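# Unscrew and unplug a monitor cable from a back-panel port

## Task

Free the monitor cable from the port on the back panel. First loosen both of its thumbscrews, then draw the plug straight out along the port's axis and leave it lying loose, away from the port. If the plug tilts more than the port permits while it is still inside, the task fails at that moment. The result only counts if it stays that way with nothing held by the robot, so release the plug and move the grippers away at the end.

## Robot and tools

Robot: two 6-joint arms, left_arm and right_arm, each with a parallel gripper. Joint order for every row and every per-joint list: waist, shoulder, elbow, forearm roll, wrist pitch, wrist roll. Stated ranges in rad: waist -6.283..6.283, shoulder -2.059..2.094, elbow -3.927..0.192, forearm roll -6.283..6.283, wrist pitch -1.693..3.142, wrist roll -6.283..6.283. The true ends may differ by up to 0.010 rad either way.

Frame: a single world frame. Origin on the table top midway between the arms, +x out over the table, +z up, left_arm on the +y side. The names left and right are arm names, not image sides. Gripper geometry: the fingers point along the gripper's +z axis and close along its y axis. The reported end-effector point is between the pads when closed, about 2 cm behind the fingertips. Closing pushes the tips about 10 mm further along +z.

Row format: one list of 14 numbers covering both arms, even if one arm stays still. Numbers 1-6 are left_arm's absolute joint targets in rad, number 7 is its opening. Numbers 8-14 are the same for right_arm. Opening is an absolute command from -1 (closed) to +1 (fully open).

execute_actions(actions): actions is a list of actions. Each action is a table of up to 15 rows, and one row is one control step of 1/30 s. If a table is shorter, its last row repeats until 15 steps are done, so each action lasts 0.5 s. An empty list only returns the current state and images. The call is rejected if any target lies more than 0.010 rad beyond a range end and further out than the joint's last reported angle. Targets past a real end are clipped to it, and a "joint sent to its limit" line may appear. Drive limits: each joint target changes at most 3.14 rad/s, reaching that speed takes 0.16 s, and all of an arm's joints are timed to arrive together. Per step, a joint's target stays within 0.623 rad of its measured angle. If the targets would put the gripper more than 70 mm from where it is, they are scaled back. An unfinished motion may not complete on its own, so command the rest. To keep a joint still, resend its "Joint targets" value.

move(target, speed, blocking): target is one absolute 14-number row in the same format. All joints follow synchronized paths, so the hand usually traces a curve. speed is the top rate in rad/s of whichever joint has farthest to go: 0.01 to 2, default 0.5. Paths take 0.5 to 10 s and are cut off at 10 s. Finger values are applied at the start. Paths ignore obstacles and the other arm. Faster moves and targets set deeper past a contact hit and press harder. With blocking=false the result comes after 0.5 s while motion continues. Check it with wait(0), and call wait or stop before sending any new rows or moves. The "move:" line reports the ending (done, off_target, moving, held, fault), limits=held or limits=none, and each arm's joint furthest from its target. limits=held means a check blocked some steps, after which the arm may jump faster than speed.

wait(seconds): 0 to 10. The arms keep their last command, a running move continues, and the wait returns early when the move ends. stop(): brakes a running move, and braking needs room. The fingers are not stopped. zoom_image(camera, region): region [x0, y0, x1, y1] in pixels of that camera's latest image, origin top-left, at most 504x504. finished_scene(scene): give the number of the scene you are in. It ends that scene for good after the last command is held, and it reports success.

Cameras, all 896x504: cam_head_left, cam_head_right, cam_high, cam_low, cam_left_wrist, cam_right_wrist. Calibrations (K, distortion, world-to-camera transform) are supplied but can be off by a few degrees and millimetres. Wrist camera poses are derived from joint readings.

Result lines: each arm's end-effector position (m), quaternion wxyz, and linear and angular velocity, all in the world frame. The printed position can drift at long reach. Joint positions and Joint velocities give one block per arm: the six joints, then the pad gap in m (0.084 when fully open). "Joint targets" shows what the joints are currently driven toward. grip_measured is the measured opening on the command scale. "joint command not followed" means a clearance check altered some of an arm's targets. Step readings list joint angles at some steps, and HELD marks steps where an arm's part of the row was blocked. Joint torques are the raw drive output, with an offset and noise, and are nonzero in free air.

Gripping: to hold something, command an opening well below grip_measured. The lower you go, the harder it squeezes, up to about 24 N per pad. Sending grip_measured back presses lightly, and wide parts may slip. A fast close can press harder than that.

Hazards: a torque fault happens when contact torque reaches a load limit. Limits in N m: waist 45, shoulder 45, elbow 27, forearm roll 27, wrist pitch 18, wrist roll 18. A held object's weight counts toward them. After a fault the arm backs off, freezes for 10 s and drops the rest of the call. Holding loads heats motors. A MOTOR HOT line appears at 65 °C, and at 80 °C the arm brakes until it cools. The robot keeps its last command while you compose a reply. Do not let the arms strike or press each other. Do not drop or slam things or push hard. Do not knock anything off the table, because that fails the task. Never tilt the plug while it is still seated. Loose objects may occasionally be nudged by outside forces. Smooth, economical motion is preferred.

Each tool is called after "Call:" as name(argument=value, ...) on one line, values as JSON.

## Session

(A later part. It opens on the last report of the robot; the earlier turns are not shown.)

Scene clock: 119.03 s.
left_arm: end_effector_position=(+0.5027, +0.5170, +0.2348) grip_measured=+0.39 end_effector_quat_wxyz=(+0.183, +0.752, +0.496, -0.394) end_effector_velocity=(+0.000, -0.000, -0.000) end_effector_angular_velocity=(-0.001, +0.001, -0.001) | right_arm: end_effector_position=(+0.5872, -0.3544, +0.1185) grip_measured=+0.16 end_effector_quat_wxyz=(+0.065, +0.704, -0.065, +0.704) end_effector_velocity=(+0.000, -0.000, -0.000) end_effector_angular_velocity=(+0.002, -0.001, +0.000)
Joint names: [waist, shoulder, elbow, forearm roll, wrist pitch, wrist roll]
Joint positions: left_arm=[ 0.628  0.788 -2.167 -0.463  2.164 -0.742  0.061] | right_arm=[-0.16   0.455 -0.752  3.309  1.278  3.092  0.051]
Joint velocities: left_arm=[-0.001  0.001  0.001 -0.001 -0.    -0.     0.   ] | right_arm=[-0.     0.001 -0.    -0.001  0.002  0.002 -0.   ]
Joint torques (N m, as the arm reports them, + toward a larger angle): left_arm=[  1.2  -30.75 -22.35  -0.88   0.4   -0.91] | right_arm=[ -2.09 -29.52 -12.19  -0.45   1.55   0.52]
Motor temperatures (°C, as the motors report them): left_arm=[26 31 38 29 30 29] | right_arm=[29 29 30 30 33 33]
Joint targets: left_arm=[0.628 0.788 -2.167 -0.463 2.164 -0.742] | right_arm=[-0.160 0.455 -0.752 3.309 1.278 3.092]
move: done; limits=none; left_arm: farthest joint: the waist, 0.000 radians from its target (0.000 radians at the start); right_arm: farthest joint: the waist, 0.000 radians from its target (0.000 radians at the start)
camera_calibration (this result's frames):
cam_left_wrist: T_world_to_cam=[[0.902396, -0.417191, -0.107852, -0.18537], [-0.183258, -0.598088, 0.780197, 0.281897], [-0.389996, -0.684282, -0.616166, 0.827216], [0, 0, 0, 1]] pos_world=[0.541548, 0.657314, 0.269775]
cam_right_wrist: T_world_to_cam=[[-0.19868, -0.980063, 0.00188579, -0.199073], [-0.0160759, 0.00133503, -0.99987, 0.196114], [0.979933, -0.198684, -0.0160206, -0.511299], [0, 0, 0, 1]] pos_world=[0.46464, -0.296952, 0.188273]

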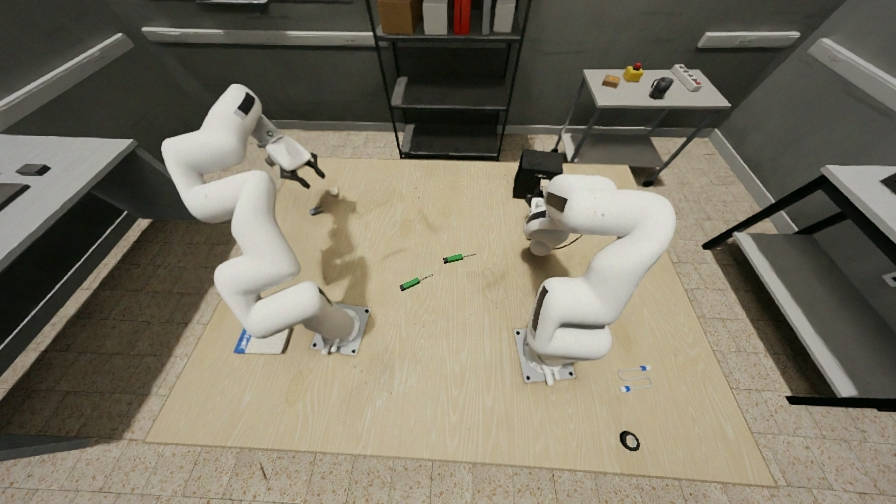

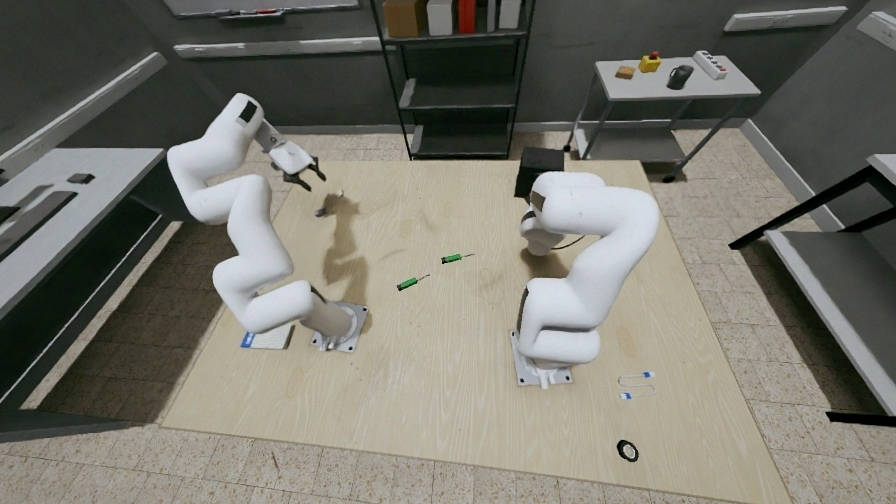

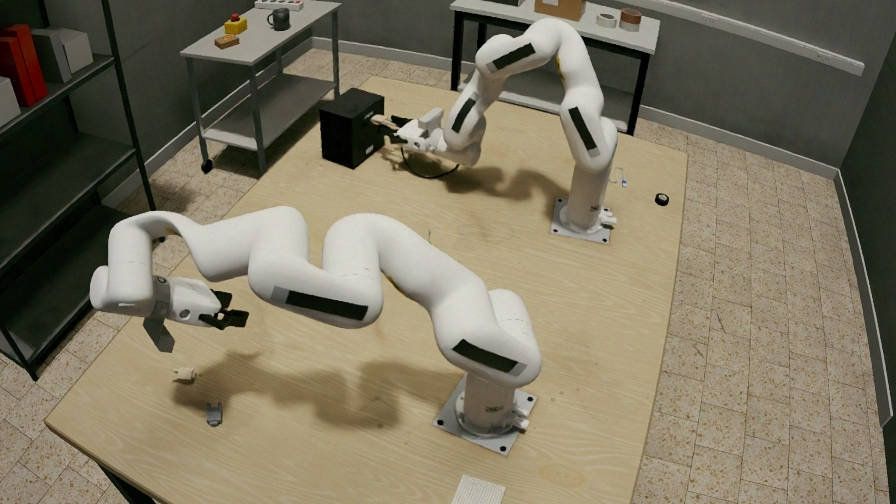

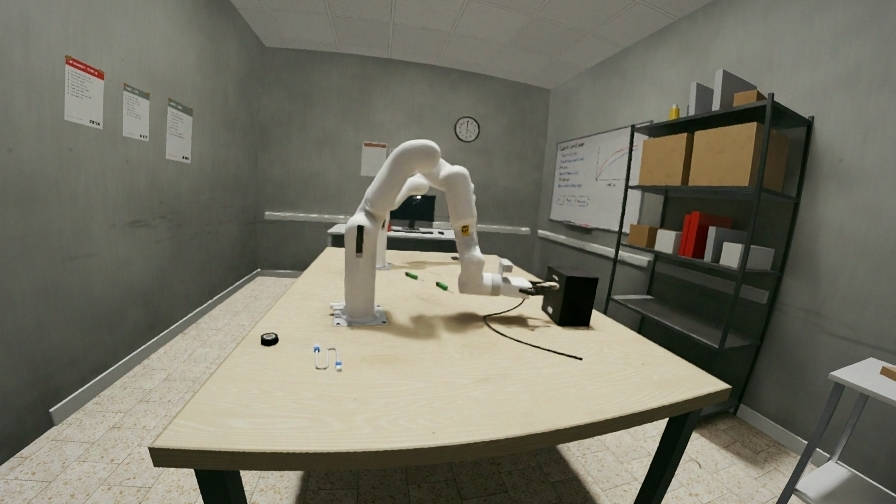

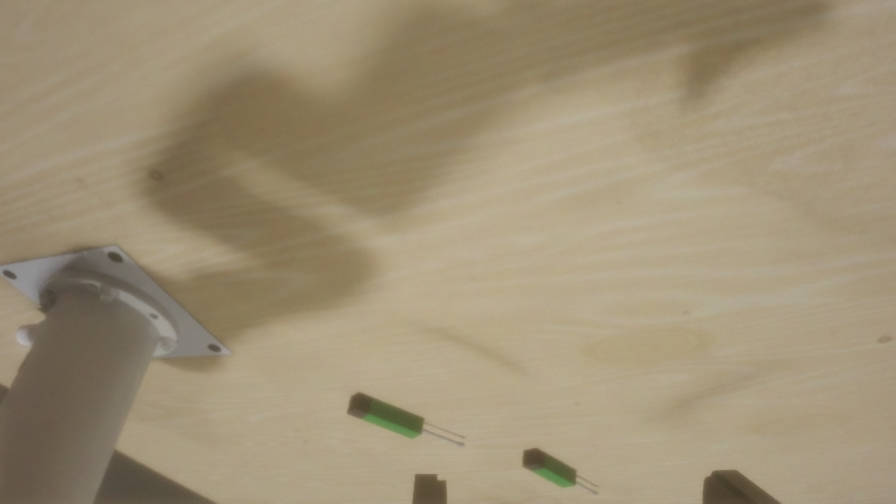

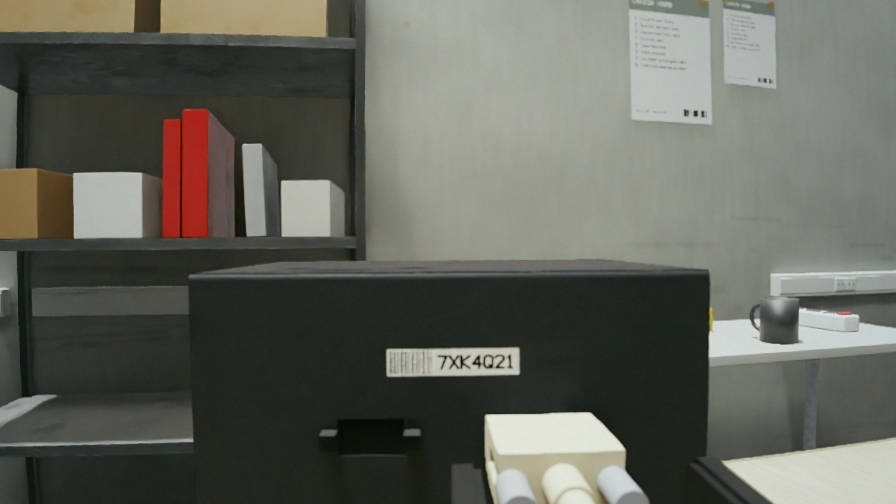

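Call:
move(target=[0.628,0.788,-2.167,-0.463,2.164,-0.742,0.4,-0.144,0.455,-0.752,3.309,1.2777,3.092,-0.1], speed=0.03)

Call:
move(target=[0.628,0.788,-2.167,-0.463,2.164,-0.742,0.4,-0.145,0.391,-0.739,3.312,1.2275,3.084,-0.1], speed=0.06)

Call:
move(target=[0.628,0.788,-2.167,-0.463,2.164,-0.742,0.4,-0.162,0.391,-0.739,3.312,1.2275,3.084,-0.1], speed=0.03)

Call:
move(target=[0.628,0.788,-2.167,-0.463,2.164,-0.742,0.4,-0.161,0.455,-0.752,3.309,1.2777,3.092,-0.1], speed=0.06)

Scene clock: 139.00 s.
left_arm: end_effector_position=(+0.5027, +0.5170, +0.2348) grip_measured=+0.39 end_effector_quat_wxyz=(+0.183, +0.752, +0.496, -0.394) end_effector_velocity=(-0.000, -0.000, +0.000) end_effector_angular_velocity=(+0.001, +0.000, -0.001) | right_arm: end_effector_position=(+0.5878, -0.3458, +0.1183) grip_measured=-0.11 end_effector_quat_wxyz=(+0.060, +0.705, -0.060, +0.705) end_effector_velocity=(+0.000, +0.001, +0.000) end_effector_angular_velocity=(-0.000, -0.001, +0.001)
Joint names: [waist, shoulder, elbow, forearm roll, wrist pitch, wrist roll]
Joint positions: left_arm=[ 0.628  0.788 -2.167 -0.463  2.164 -0.742  0.061] | right_arm=[-0.145  0.455 -0.752  3.31   1.278  3.092  0.039]
Joint velocities: left_arm=[-0.001 -0.001  0.001  0.001  0.     0.    -0.   ] | right_arm=[ 0.002 -0.     0.     0.001  0.001 -0.     0.   ]
Joint torques (N m, as the arm reports them, + toward a larger angle): left_arm=[  1.1  -30.48 -22.18  -0.83   0.44  -0.71] | right_arm=[  0.81 -29.39 -12.08  -0.98   1.54   0.38]
Motor temperatures (°C, as the motors report them): left_arm=[26 31 38 29 30 29] | right_arm=[29 29 30 30 33 33]
Joint targets: left_arm=[0.628 0.788 -2.167 -0.463 2.164 -0.742] | right_arm=[-0.144 0.455 -0.752 3.309 1.278 3.092]
move: done; limits=none; left_arm: farthest joint: the waist, 0.000 radians from its target (0.000 radians at the start); right_arm: farthest joint: the waist, 0.001 radians from its target (0.016 radians at the start)
camera_calibration (this result's frames):
cam_left_wrist: T_world_to_cam=[[0.902396, -0.417192, -0.107852, -0.18537], [-0.183258, -0.598088, 0.780197, 0.281897], [-0.389997, -0.684282, -0.616166, 0.827216], [0, 0, 0, 1]] pos_world=[0.541548, 0.657314, 0.269775]
cam_right_wrist: T_world_to_cam=[[-0.184874, -0.982761, 0.00170851, -0.199551], [-0.0163148, 0.00133084, -0.999866, 0.196047], [0.982627, -0.184877, -0.0162796, -0.506959], [0, 0, 0, 1]] pos_world=[0.464458, -0.290097, 0.188109]

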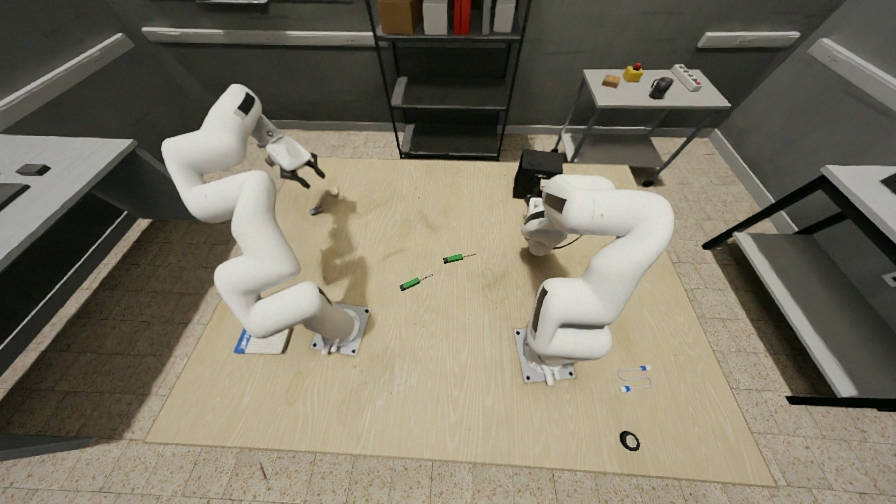

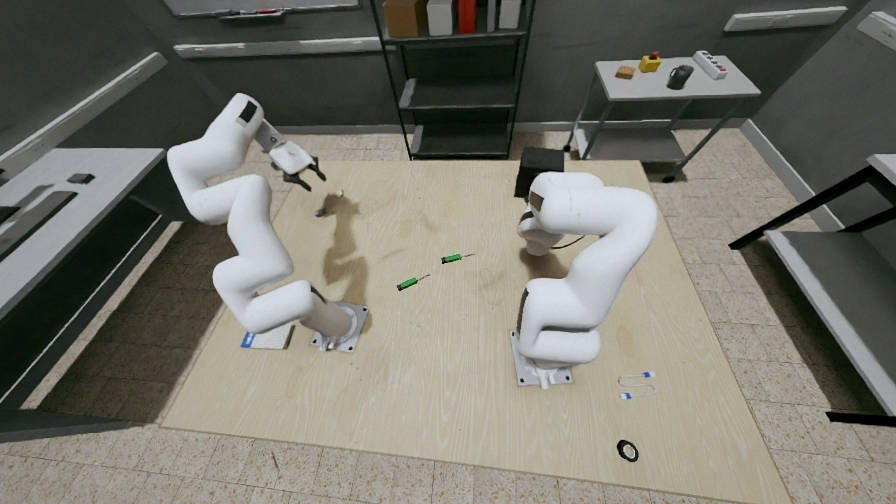

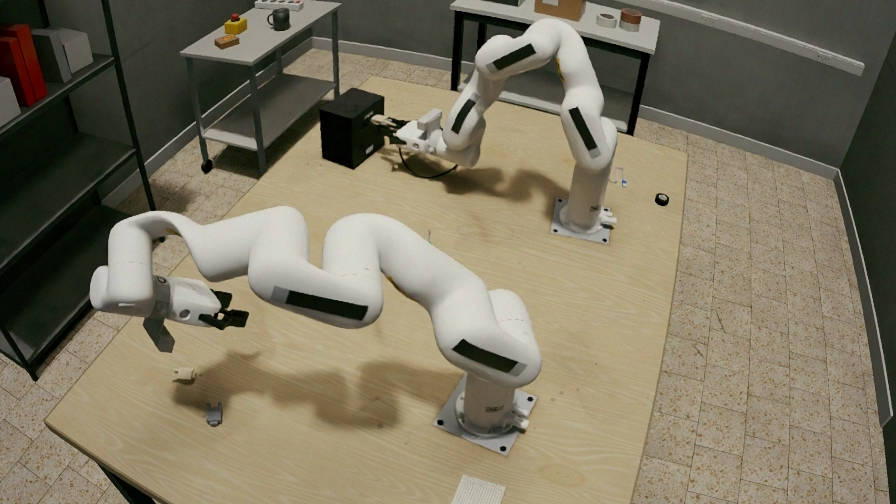

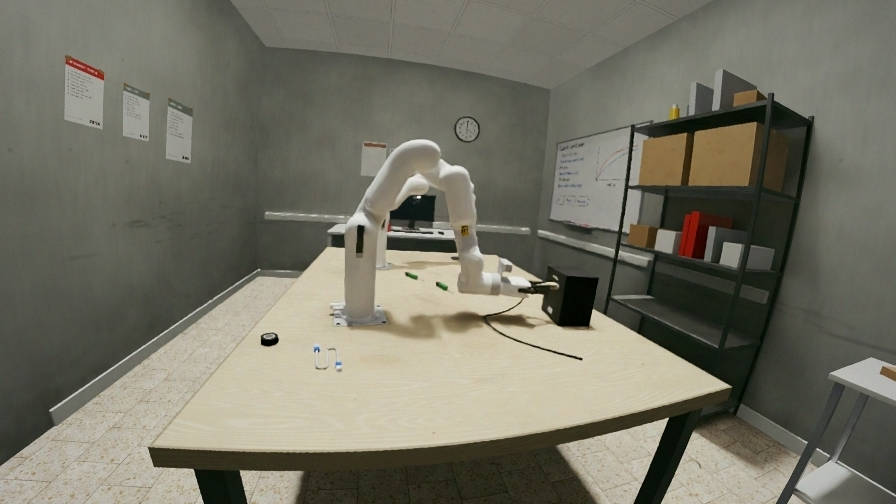

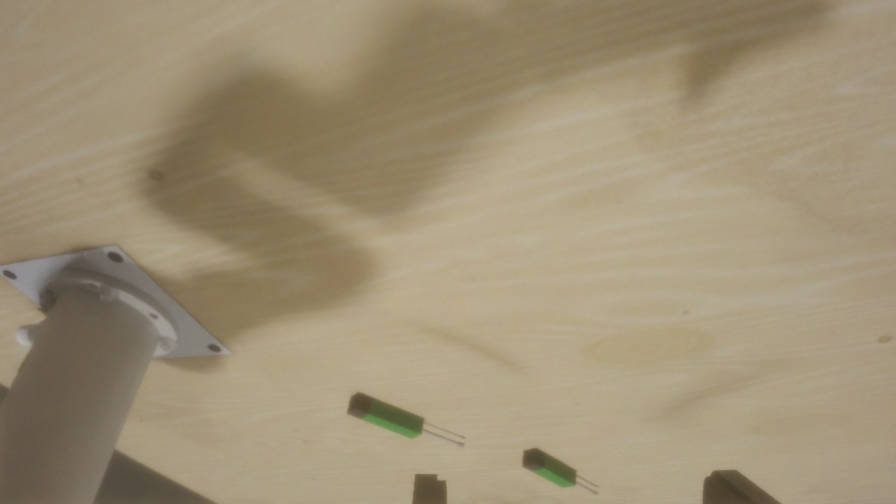

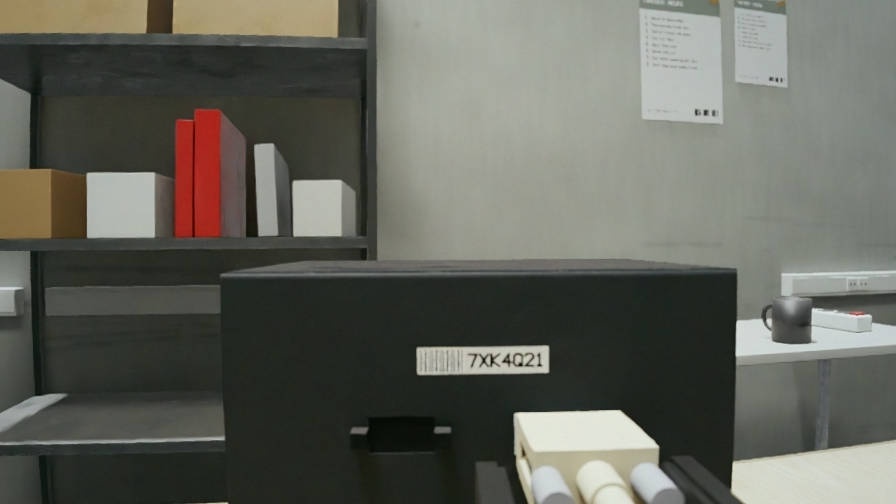

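Scene clock: 140.40 s.
left_arm: end_effector_position=(+0.5027, +0.5170, +0.2348) grip_measured=+0.39 end_effector_quat_wxyz=(+0.183, +0.752, +0.496, -0.394) end_effector_velocity=(-0.000, -0.000, +0.000) end_effector_angular_velocity=(-0.000, -0.000, -0.000) | right_arm: end_effector_position=(+0.5878, -0.3452, +0.1376) grip_measured=-0.11 end_effector_quat_wxyz=(+0.060, +0.705, -0.060, +0.704) end_effector_velocity=(+0.000, +0.000, +0.001) end_effector_angular_velocity=(-0.002, +0.000, +0.001)
Joint names: [waist, shoulder, elbow, forearm roll, wrist pitch, wrist roll]
Joint positions: left_arm=[ 0.628  0.788 -2.167 -0.463  2.164 -0.742  0.061] | right_arm=[-0.146  0.392 -0.739  3.312  1.227  3.084  0.039]
Joint velocities: left_arm=[-0.    -0.001  0.001 -0.    -0.     0.    -0.   ] | right_arm=[ 0.    -0.002 -0.    -0.001 -0.002 -0.002  0.   ]
Joint torques (N m, as the arm reports them, + toward a larger angle): left_arm=[  1.21 -30.63 -21.8   -1.14   0.74  -0.47] | right_arm=[  5.65 -37.36 -18.78  -1.93   3.41   0.27]
Motor temperatures (°C, as the motors report them): left_arm=[26 31 38 29 30 29] | right_arm=[29 29 30 30 33 33]
Joint targets: left_arm=[0.628 0.788 -2.167 -0.463 2.164 -0.742] | right_arm=[-0.145 0.391 -0.739 3.312 1.228 3.084]
move: done; limits=none; left_arm: farthest joint: the waist, 0.000 radians from its target (0.000 radians at the start); right_arm: farthest joint: the waist, 0.001 radians from its target (0.000 radians at the start)
camera_calibration (this result's frames):
cam_left_wrist: T_world_to_cam=[[0.902396, -0.417192, -0.107852, -0.18537], [-0.183258, -0.598088, 0.780197, 0.281897], [-0.389997, -0.684282, -0.616166, 0.827216], [0, 0, 0, 1]] pos_world=[0.541548, 0.657314, 0.269775]
cam_right_wrist: T_world_to_cam=[[-0.184975, -0.982743, 0.000907112, -0.198863], [-0.0175063, 0.00237219, -0.999844, 0.216373], [0.982587, -0.184962, -0.017643, -0.506329], [0, 0, 0, 1]] pos_world=[0.464516, -0.289596, 0.207587]

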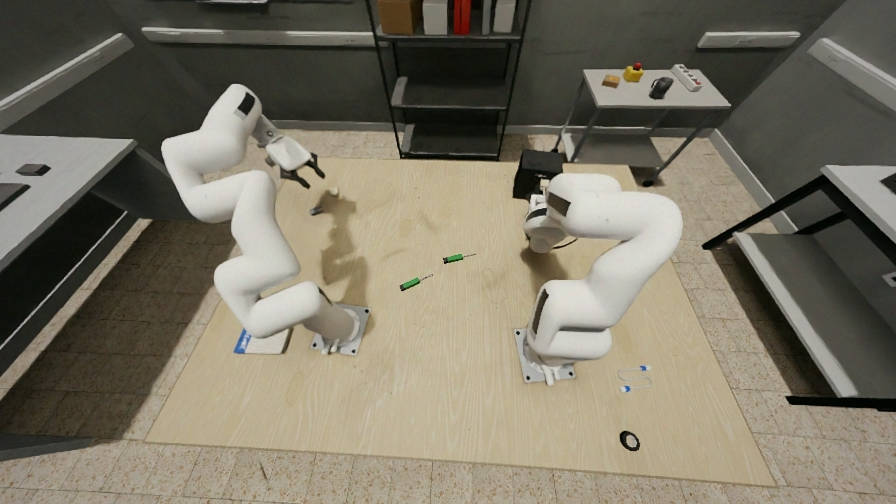

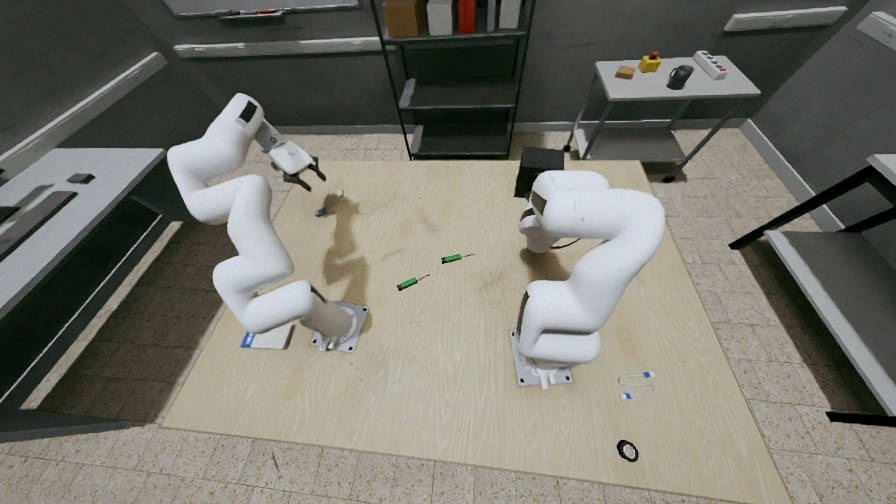

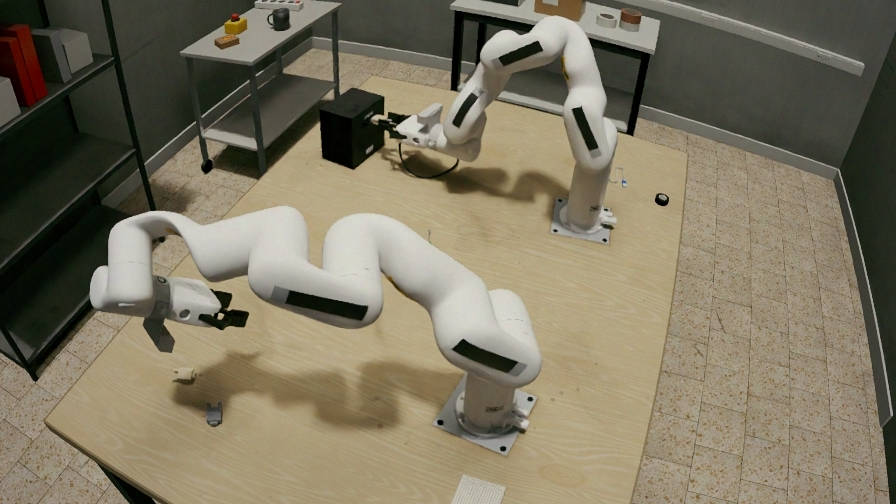

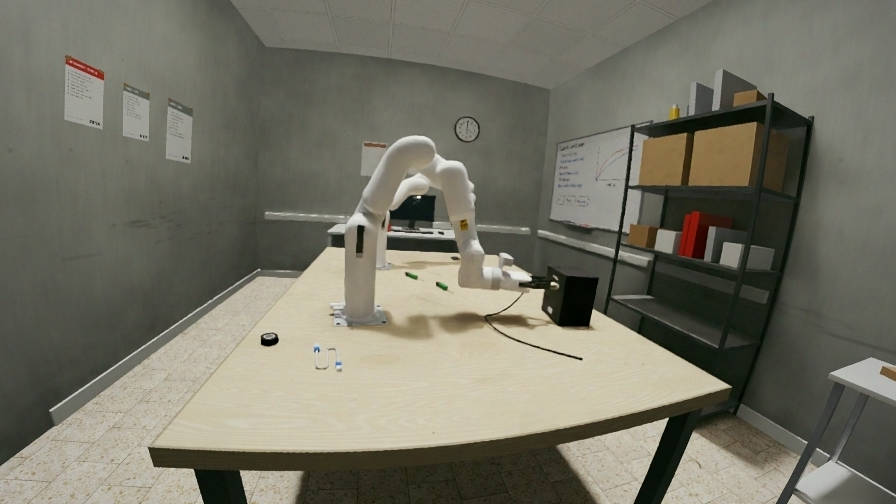

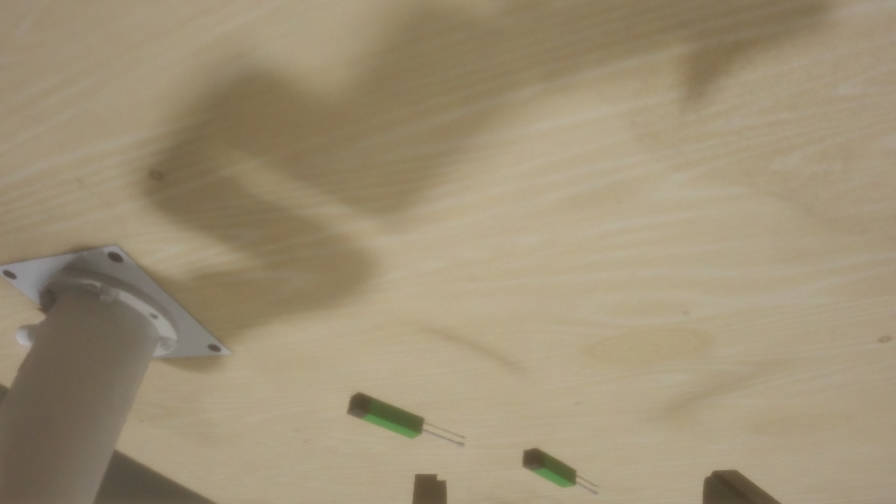

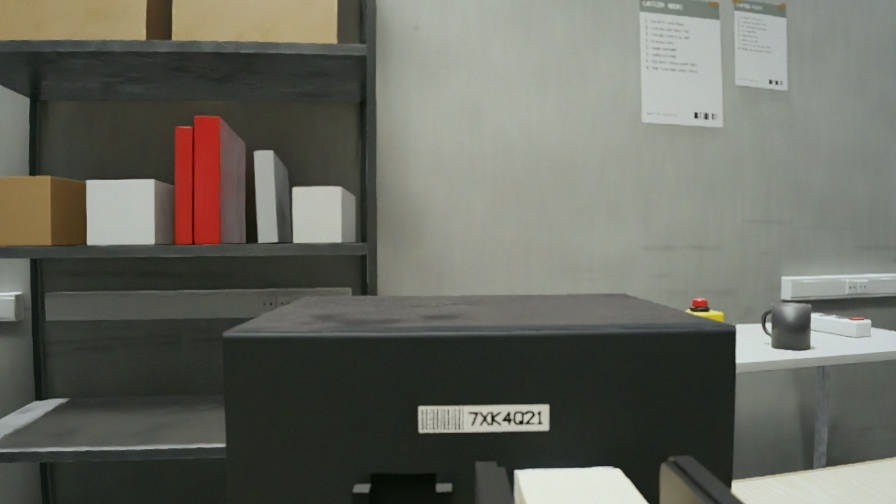

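Scene clock: 141.17 s.
left_arm: end_effector_position=(+0.5027, +0.5170, +0.2348) grip_measured=+0.39 end_effector_quat_wxyz=(+0.183, +0.752, +0.496, -0.394) end_effector_velocity=(+0.000, -0.001, -0.001) end_effector_angular_velocity=(+0.000, +0.001, -0.001) | right_arm: end_effector_position=(+0.5877, -0.3530, +0.1388) grip_measured=-0.11 end_effector_quat_wxyz=(+0.064, +0.704, -0.064, +0.705) end_effector_velocity=(-0.000, -0.002, -0.000) end_effector_angular_velocity=(+0.000, +0.001, -0.002)
Joint names: [waist, shoulder, elbow, forearm roll, wrist pitch, wrist roll]
Joint positions: left_arm=[ 0.628  0.788 -2.167 -0.463  2.164 -0.742  0.061] | right_arm=[-0.159  0.391 -0.739  3.311  1.228  3.084  0.039]
Joint velocities: left_arm=[-0.002  0.001  0.     0.    -0.001 -0.    -0.   ] | right_arm=[-0.003 -0.     0.    -0.    -0.001  0.     0.   ]
Joint torques (N m, as the arm reports them, + toward a larger angle): left_arm=[  0.99 -29.66 -22.29  -1.13   0.41  -0.71] | right_arm=[ -9.98 -30.1  -14.74   1.72   2.03   0.31]
Motor temperatures (°C, as the motors report them): left_arm=[26 31 38 29 30 29] | right_arm=[29 29 30 30 33 33]
Joint targets: left_arm=[0.628 0.788 -2.167 -0.463 2.164 -0.742] | right_arm=[-0.162 0.391 -0.739 3.312 1.228 3.084]
move: done; limits=none; left_arm: farthest joint: the waist, 0.000 radians from its target (0.000 radians at the start); right_arm: farthest joint: the waist, 0.003 radians from its target (0.016 radians at the start)
camera_calibration (this result's frames):
cam_left_wrist: T_world_to_cam=[[0.902396, -0.417191, -0.107852, -0.18537], [-0.183258, -0.598088, 0.780197, 0.281897], [-0.389996, -0.684282, -0.616166, 0.827216], [0, 0, 0, 1]] pos_world=[0.541548, 0.657314, 0.269775]
cam_right_wrist: T_world_to_cam=[[-0.196721, -0.980459, 0.00104379, -0.198796], [-0.0149079, 0.00192667, -0.999887, 0.215943], [0.980346, -0.196714, -0.0149956, -0.510899], [0, 0, 0, 1]] pos_world=[0.46497, -0.295829, 0.208465]

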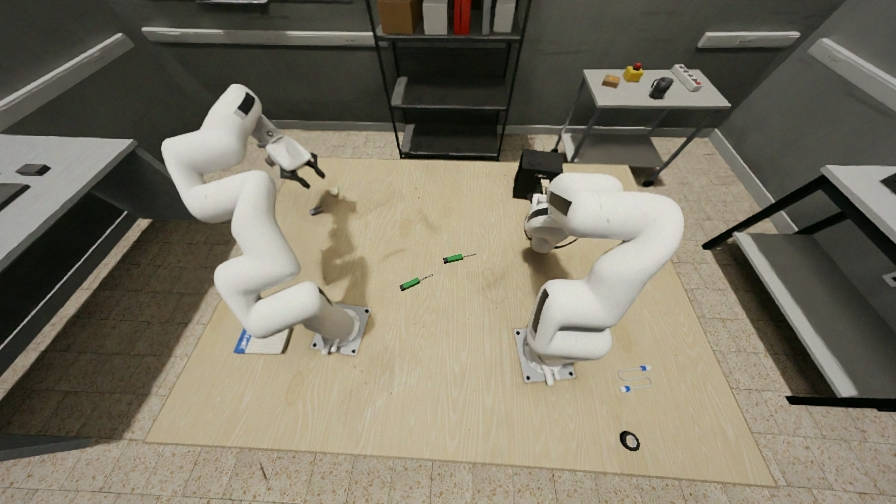

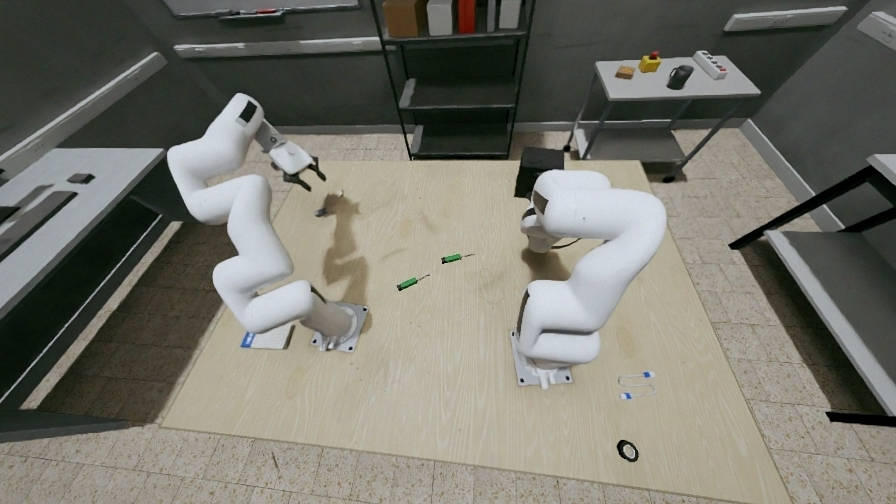

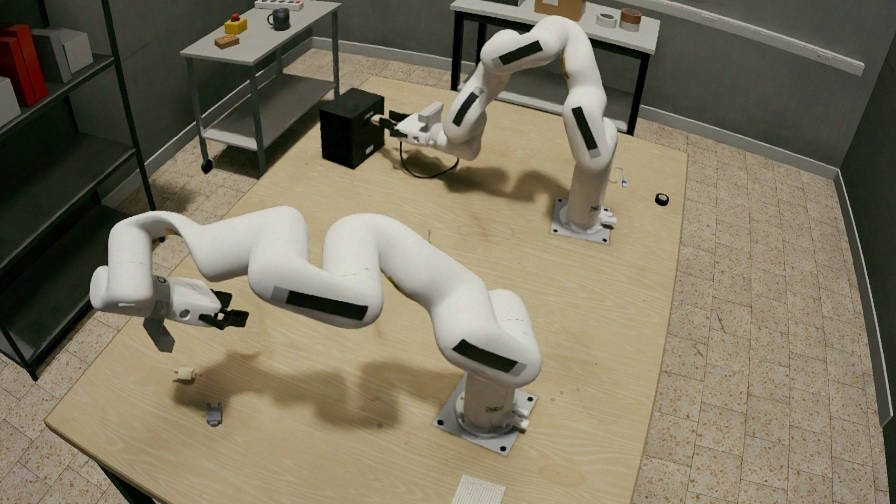

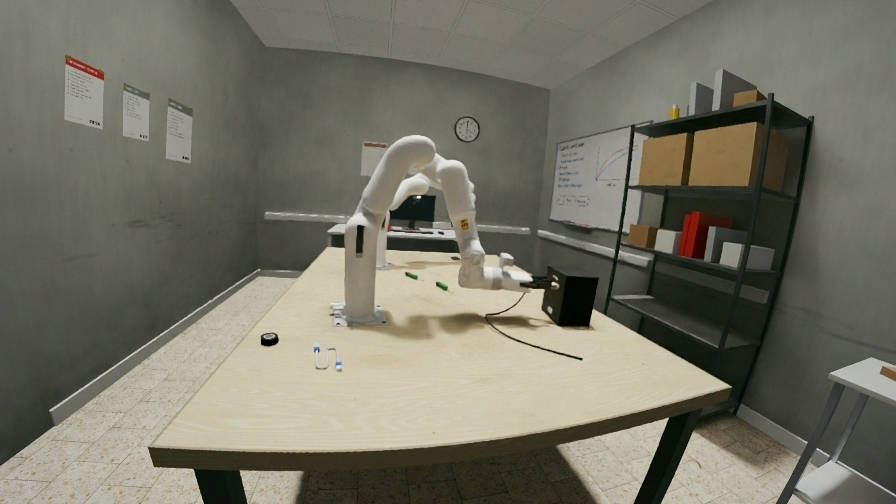

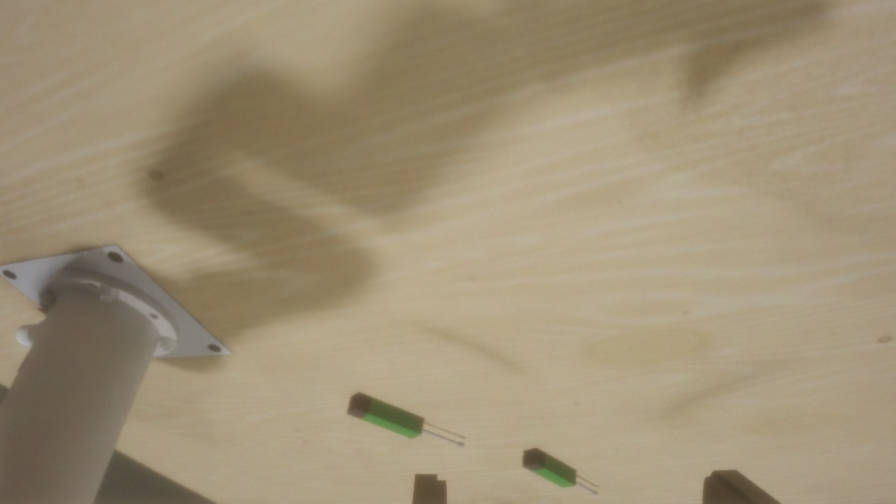

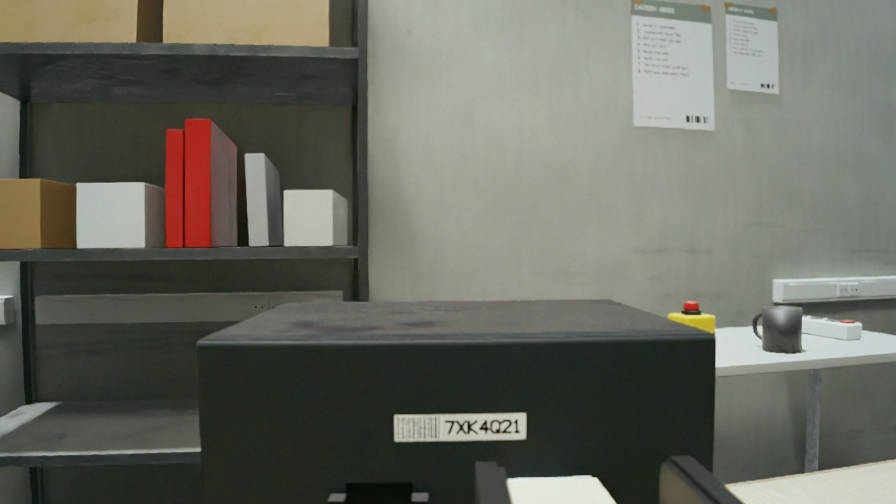

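Scene clock: 142.57 s.
left_arm: end_effector_position=(+0.5027, +0.5170, +0.2348) grip_measured=+0.39 end_effector_quat_wxyz=(+0.183, +0.752, +0.496, -0.394) end_effector_velocity=(-0.000, +0.001, +0.000) end_effector_angular_velocity=(+0.001, +0.001, +0.002) | right_arm: end_effector_position=(+0.5876, -0.3540, +0.1193) grip_measured=-0.10 end_effector_quat_wxyz=(+0.065, +0.703, -0.064, +0.705) end_effector_velocity=(-0.000, +0.001, -0.001) end_effector_angular_velocity=(+0.001, +0.002, +0.003)
Joint names: [waist, shoulder, elbow, forearm roll, wrist pitch, wrist roll]
Joint positions: left_arm=[ 0.628  0.788 -2.167 -0.463  2.164 -0.742  0.061] | right_arm=[-0.16   0.454 -0.753  3.308  1.278  3.092  0.04 ]
Joint velocities: left_arm=[ 0.001 -0.001  0.001  0.     0.    -0.001 -0.   ] | right_arm=[-0.     0.003  0.    -0.003  0.001  0.002 -0.   ]
Joint torques (N m, as the arm reports them, + toward a larger angle): left_arm=[  1.17 -31.06 -22.39  -0.66   0.43  -0.65] | right_arm=[-19.22 -17.45  -3.45   3.76  -0.95   0.16]
Motor temperatures (°C, as the motors report them): left_arm=[26 31 38 29 30 29] | right_arm=[29 29 30 30 33 33]
Joint targets: left_arm=[0.628 0.788 -2.167 -0.463 2.164 -0.742] | right_arm=[-0.161 0.455 -0.752 3.309 1.278 3.092]
move: done; limits=none; left_arm: farthest joint: the waist, 0.000 radians from its target (0.000 radians at the start); right_arm: farthest joint: the waist, 0.001 radians from its target (0.002 radians at the start)
camera_calibration (this result's frames):
cam_left_wrist: T_world_to_cam=[[0.902396, -0.417192, -0.107852, -0.18537], [-0.183258, -0.598088, 0.780197, 0.281897], [-0.389997, -0.684282, -0.616166, 0.827216], [0, 0, 0, 1]] pos_world=[0.541548, 0.657314, 0.269775]
cam_right_wrist: T_world_to_cam=[[-0.197488, -0.980303, 0.00197022, -0.199433], [-0.0141794, 0.000846917, -0.999899, 0.195645], [0.980203, -0.197496, -0.0140673, -0.511624], [0, 0, 0, 1]] pos_world=[0.464883, -0.296715, 0.188821]

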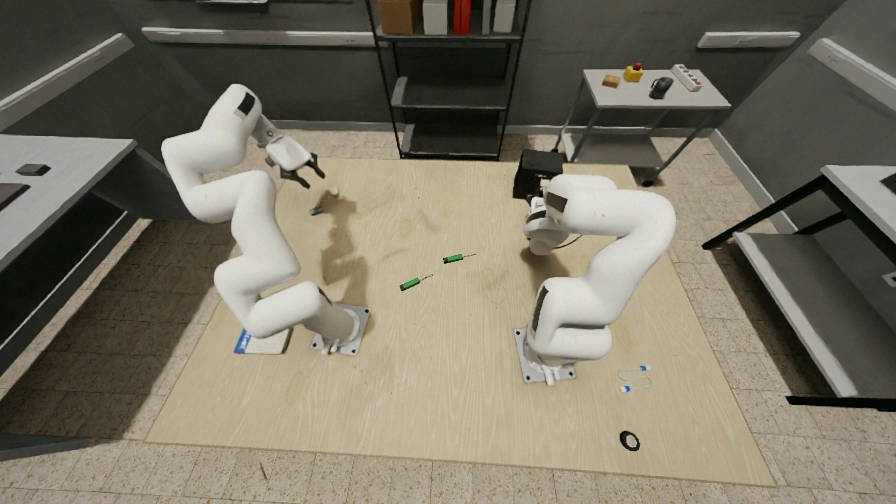

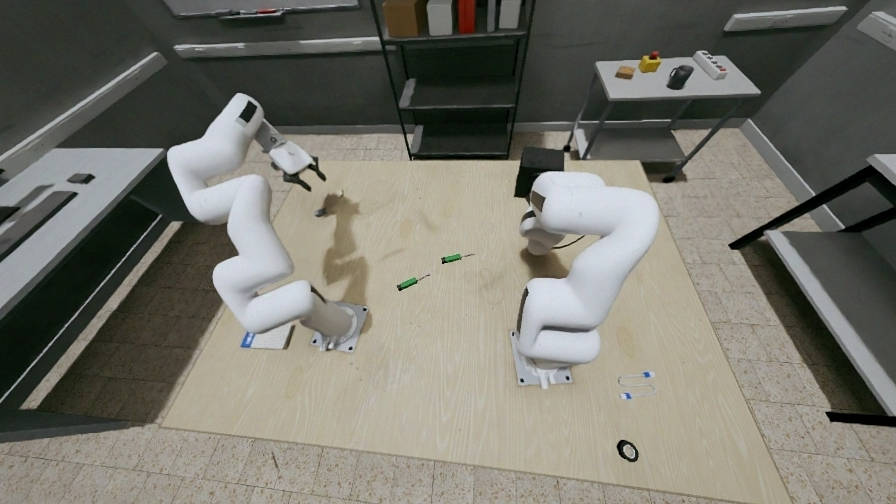

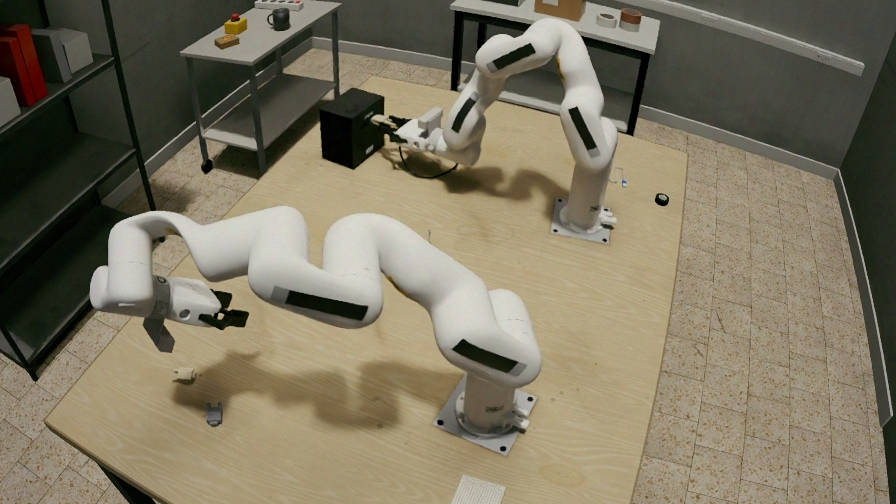

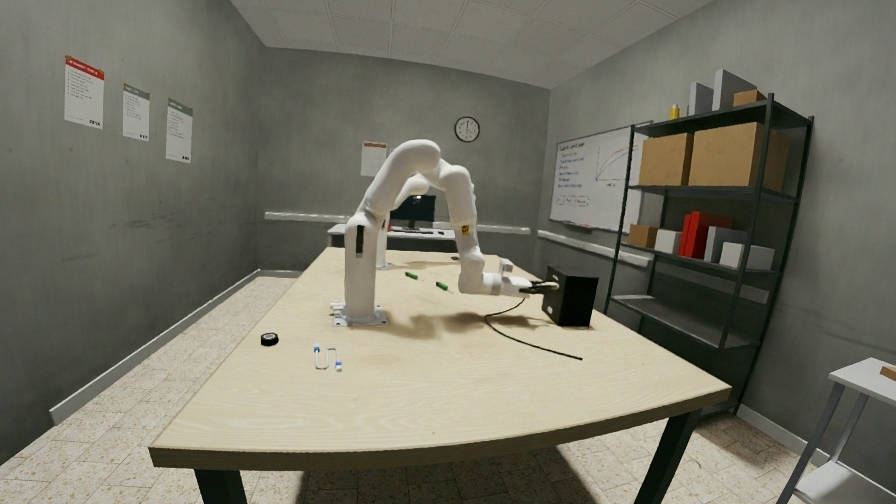

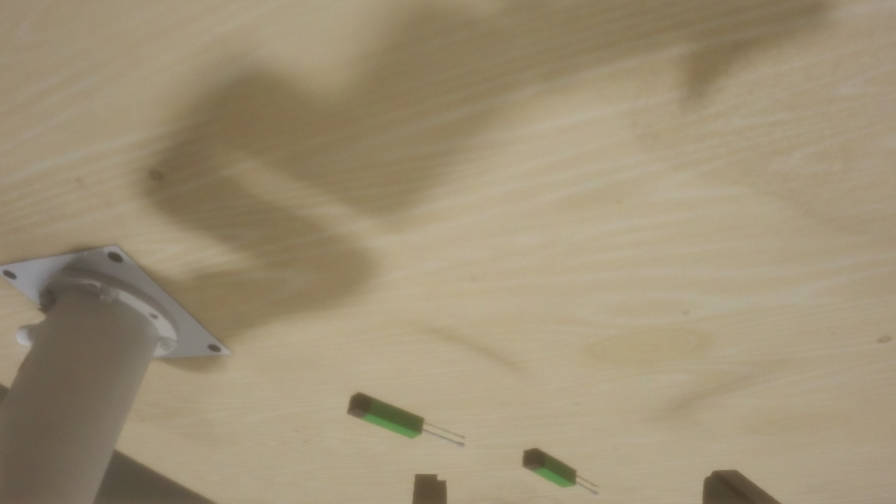

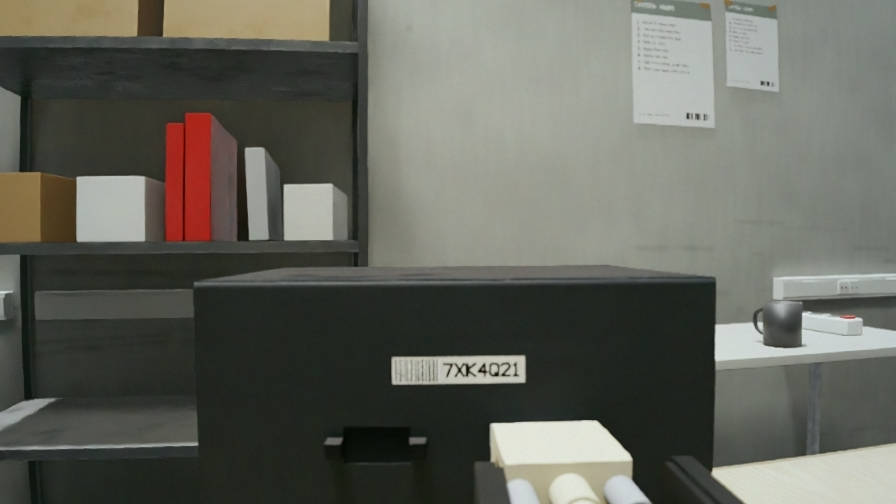

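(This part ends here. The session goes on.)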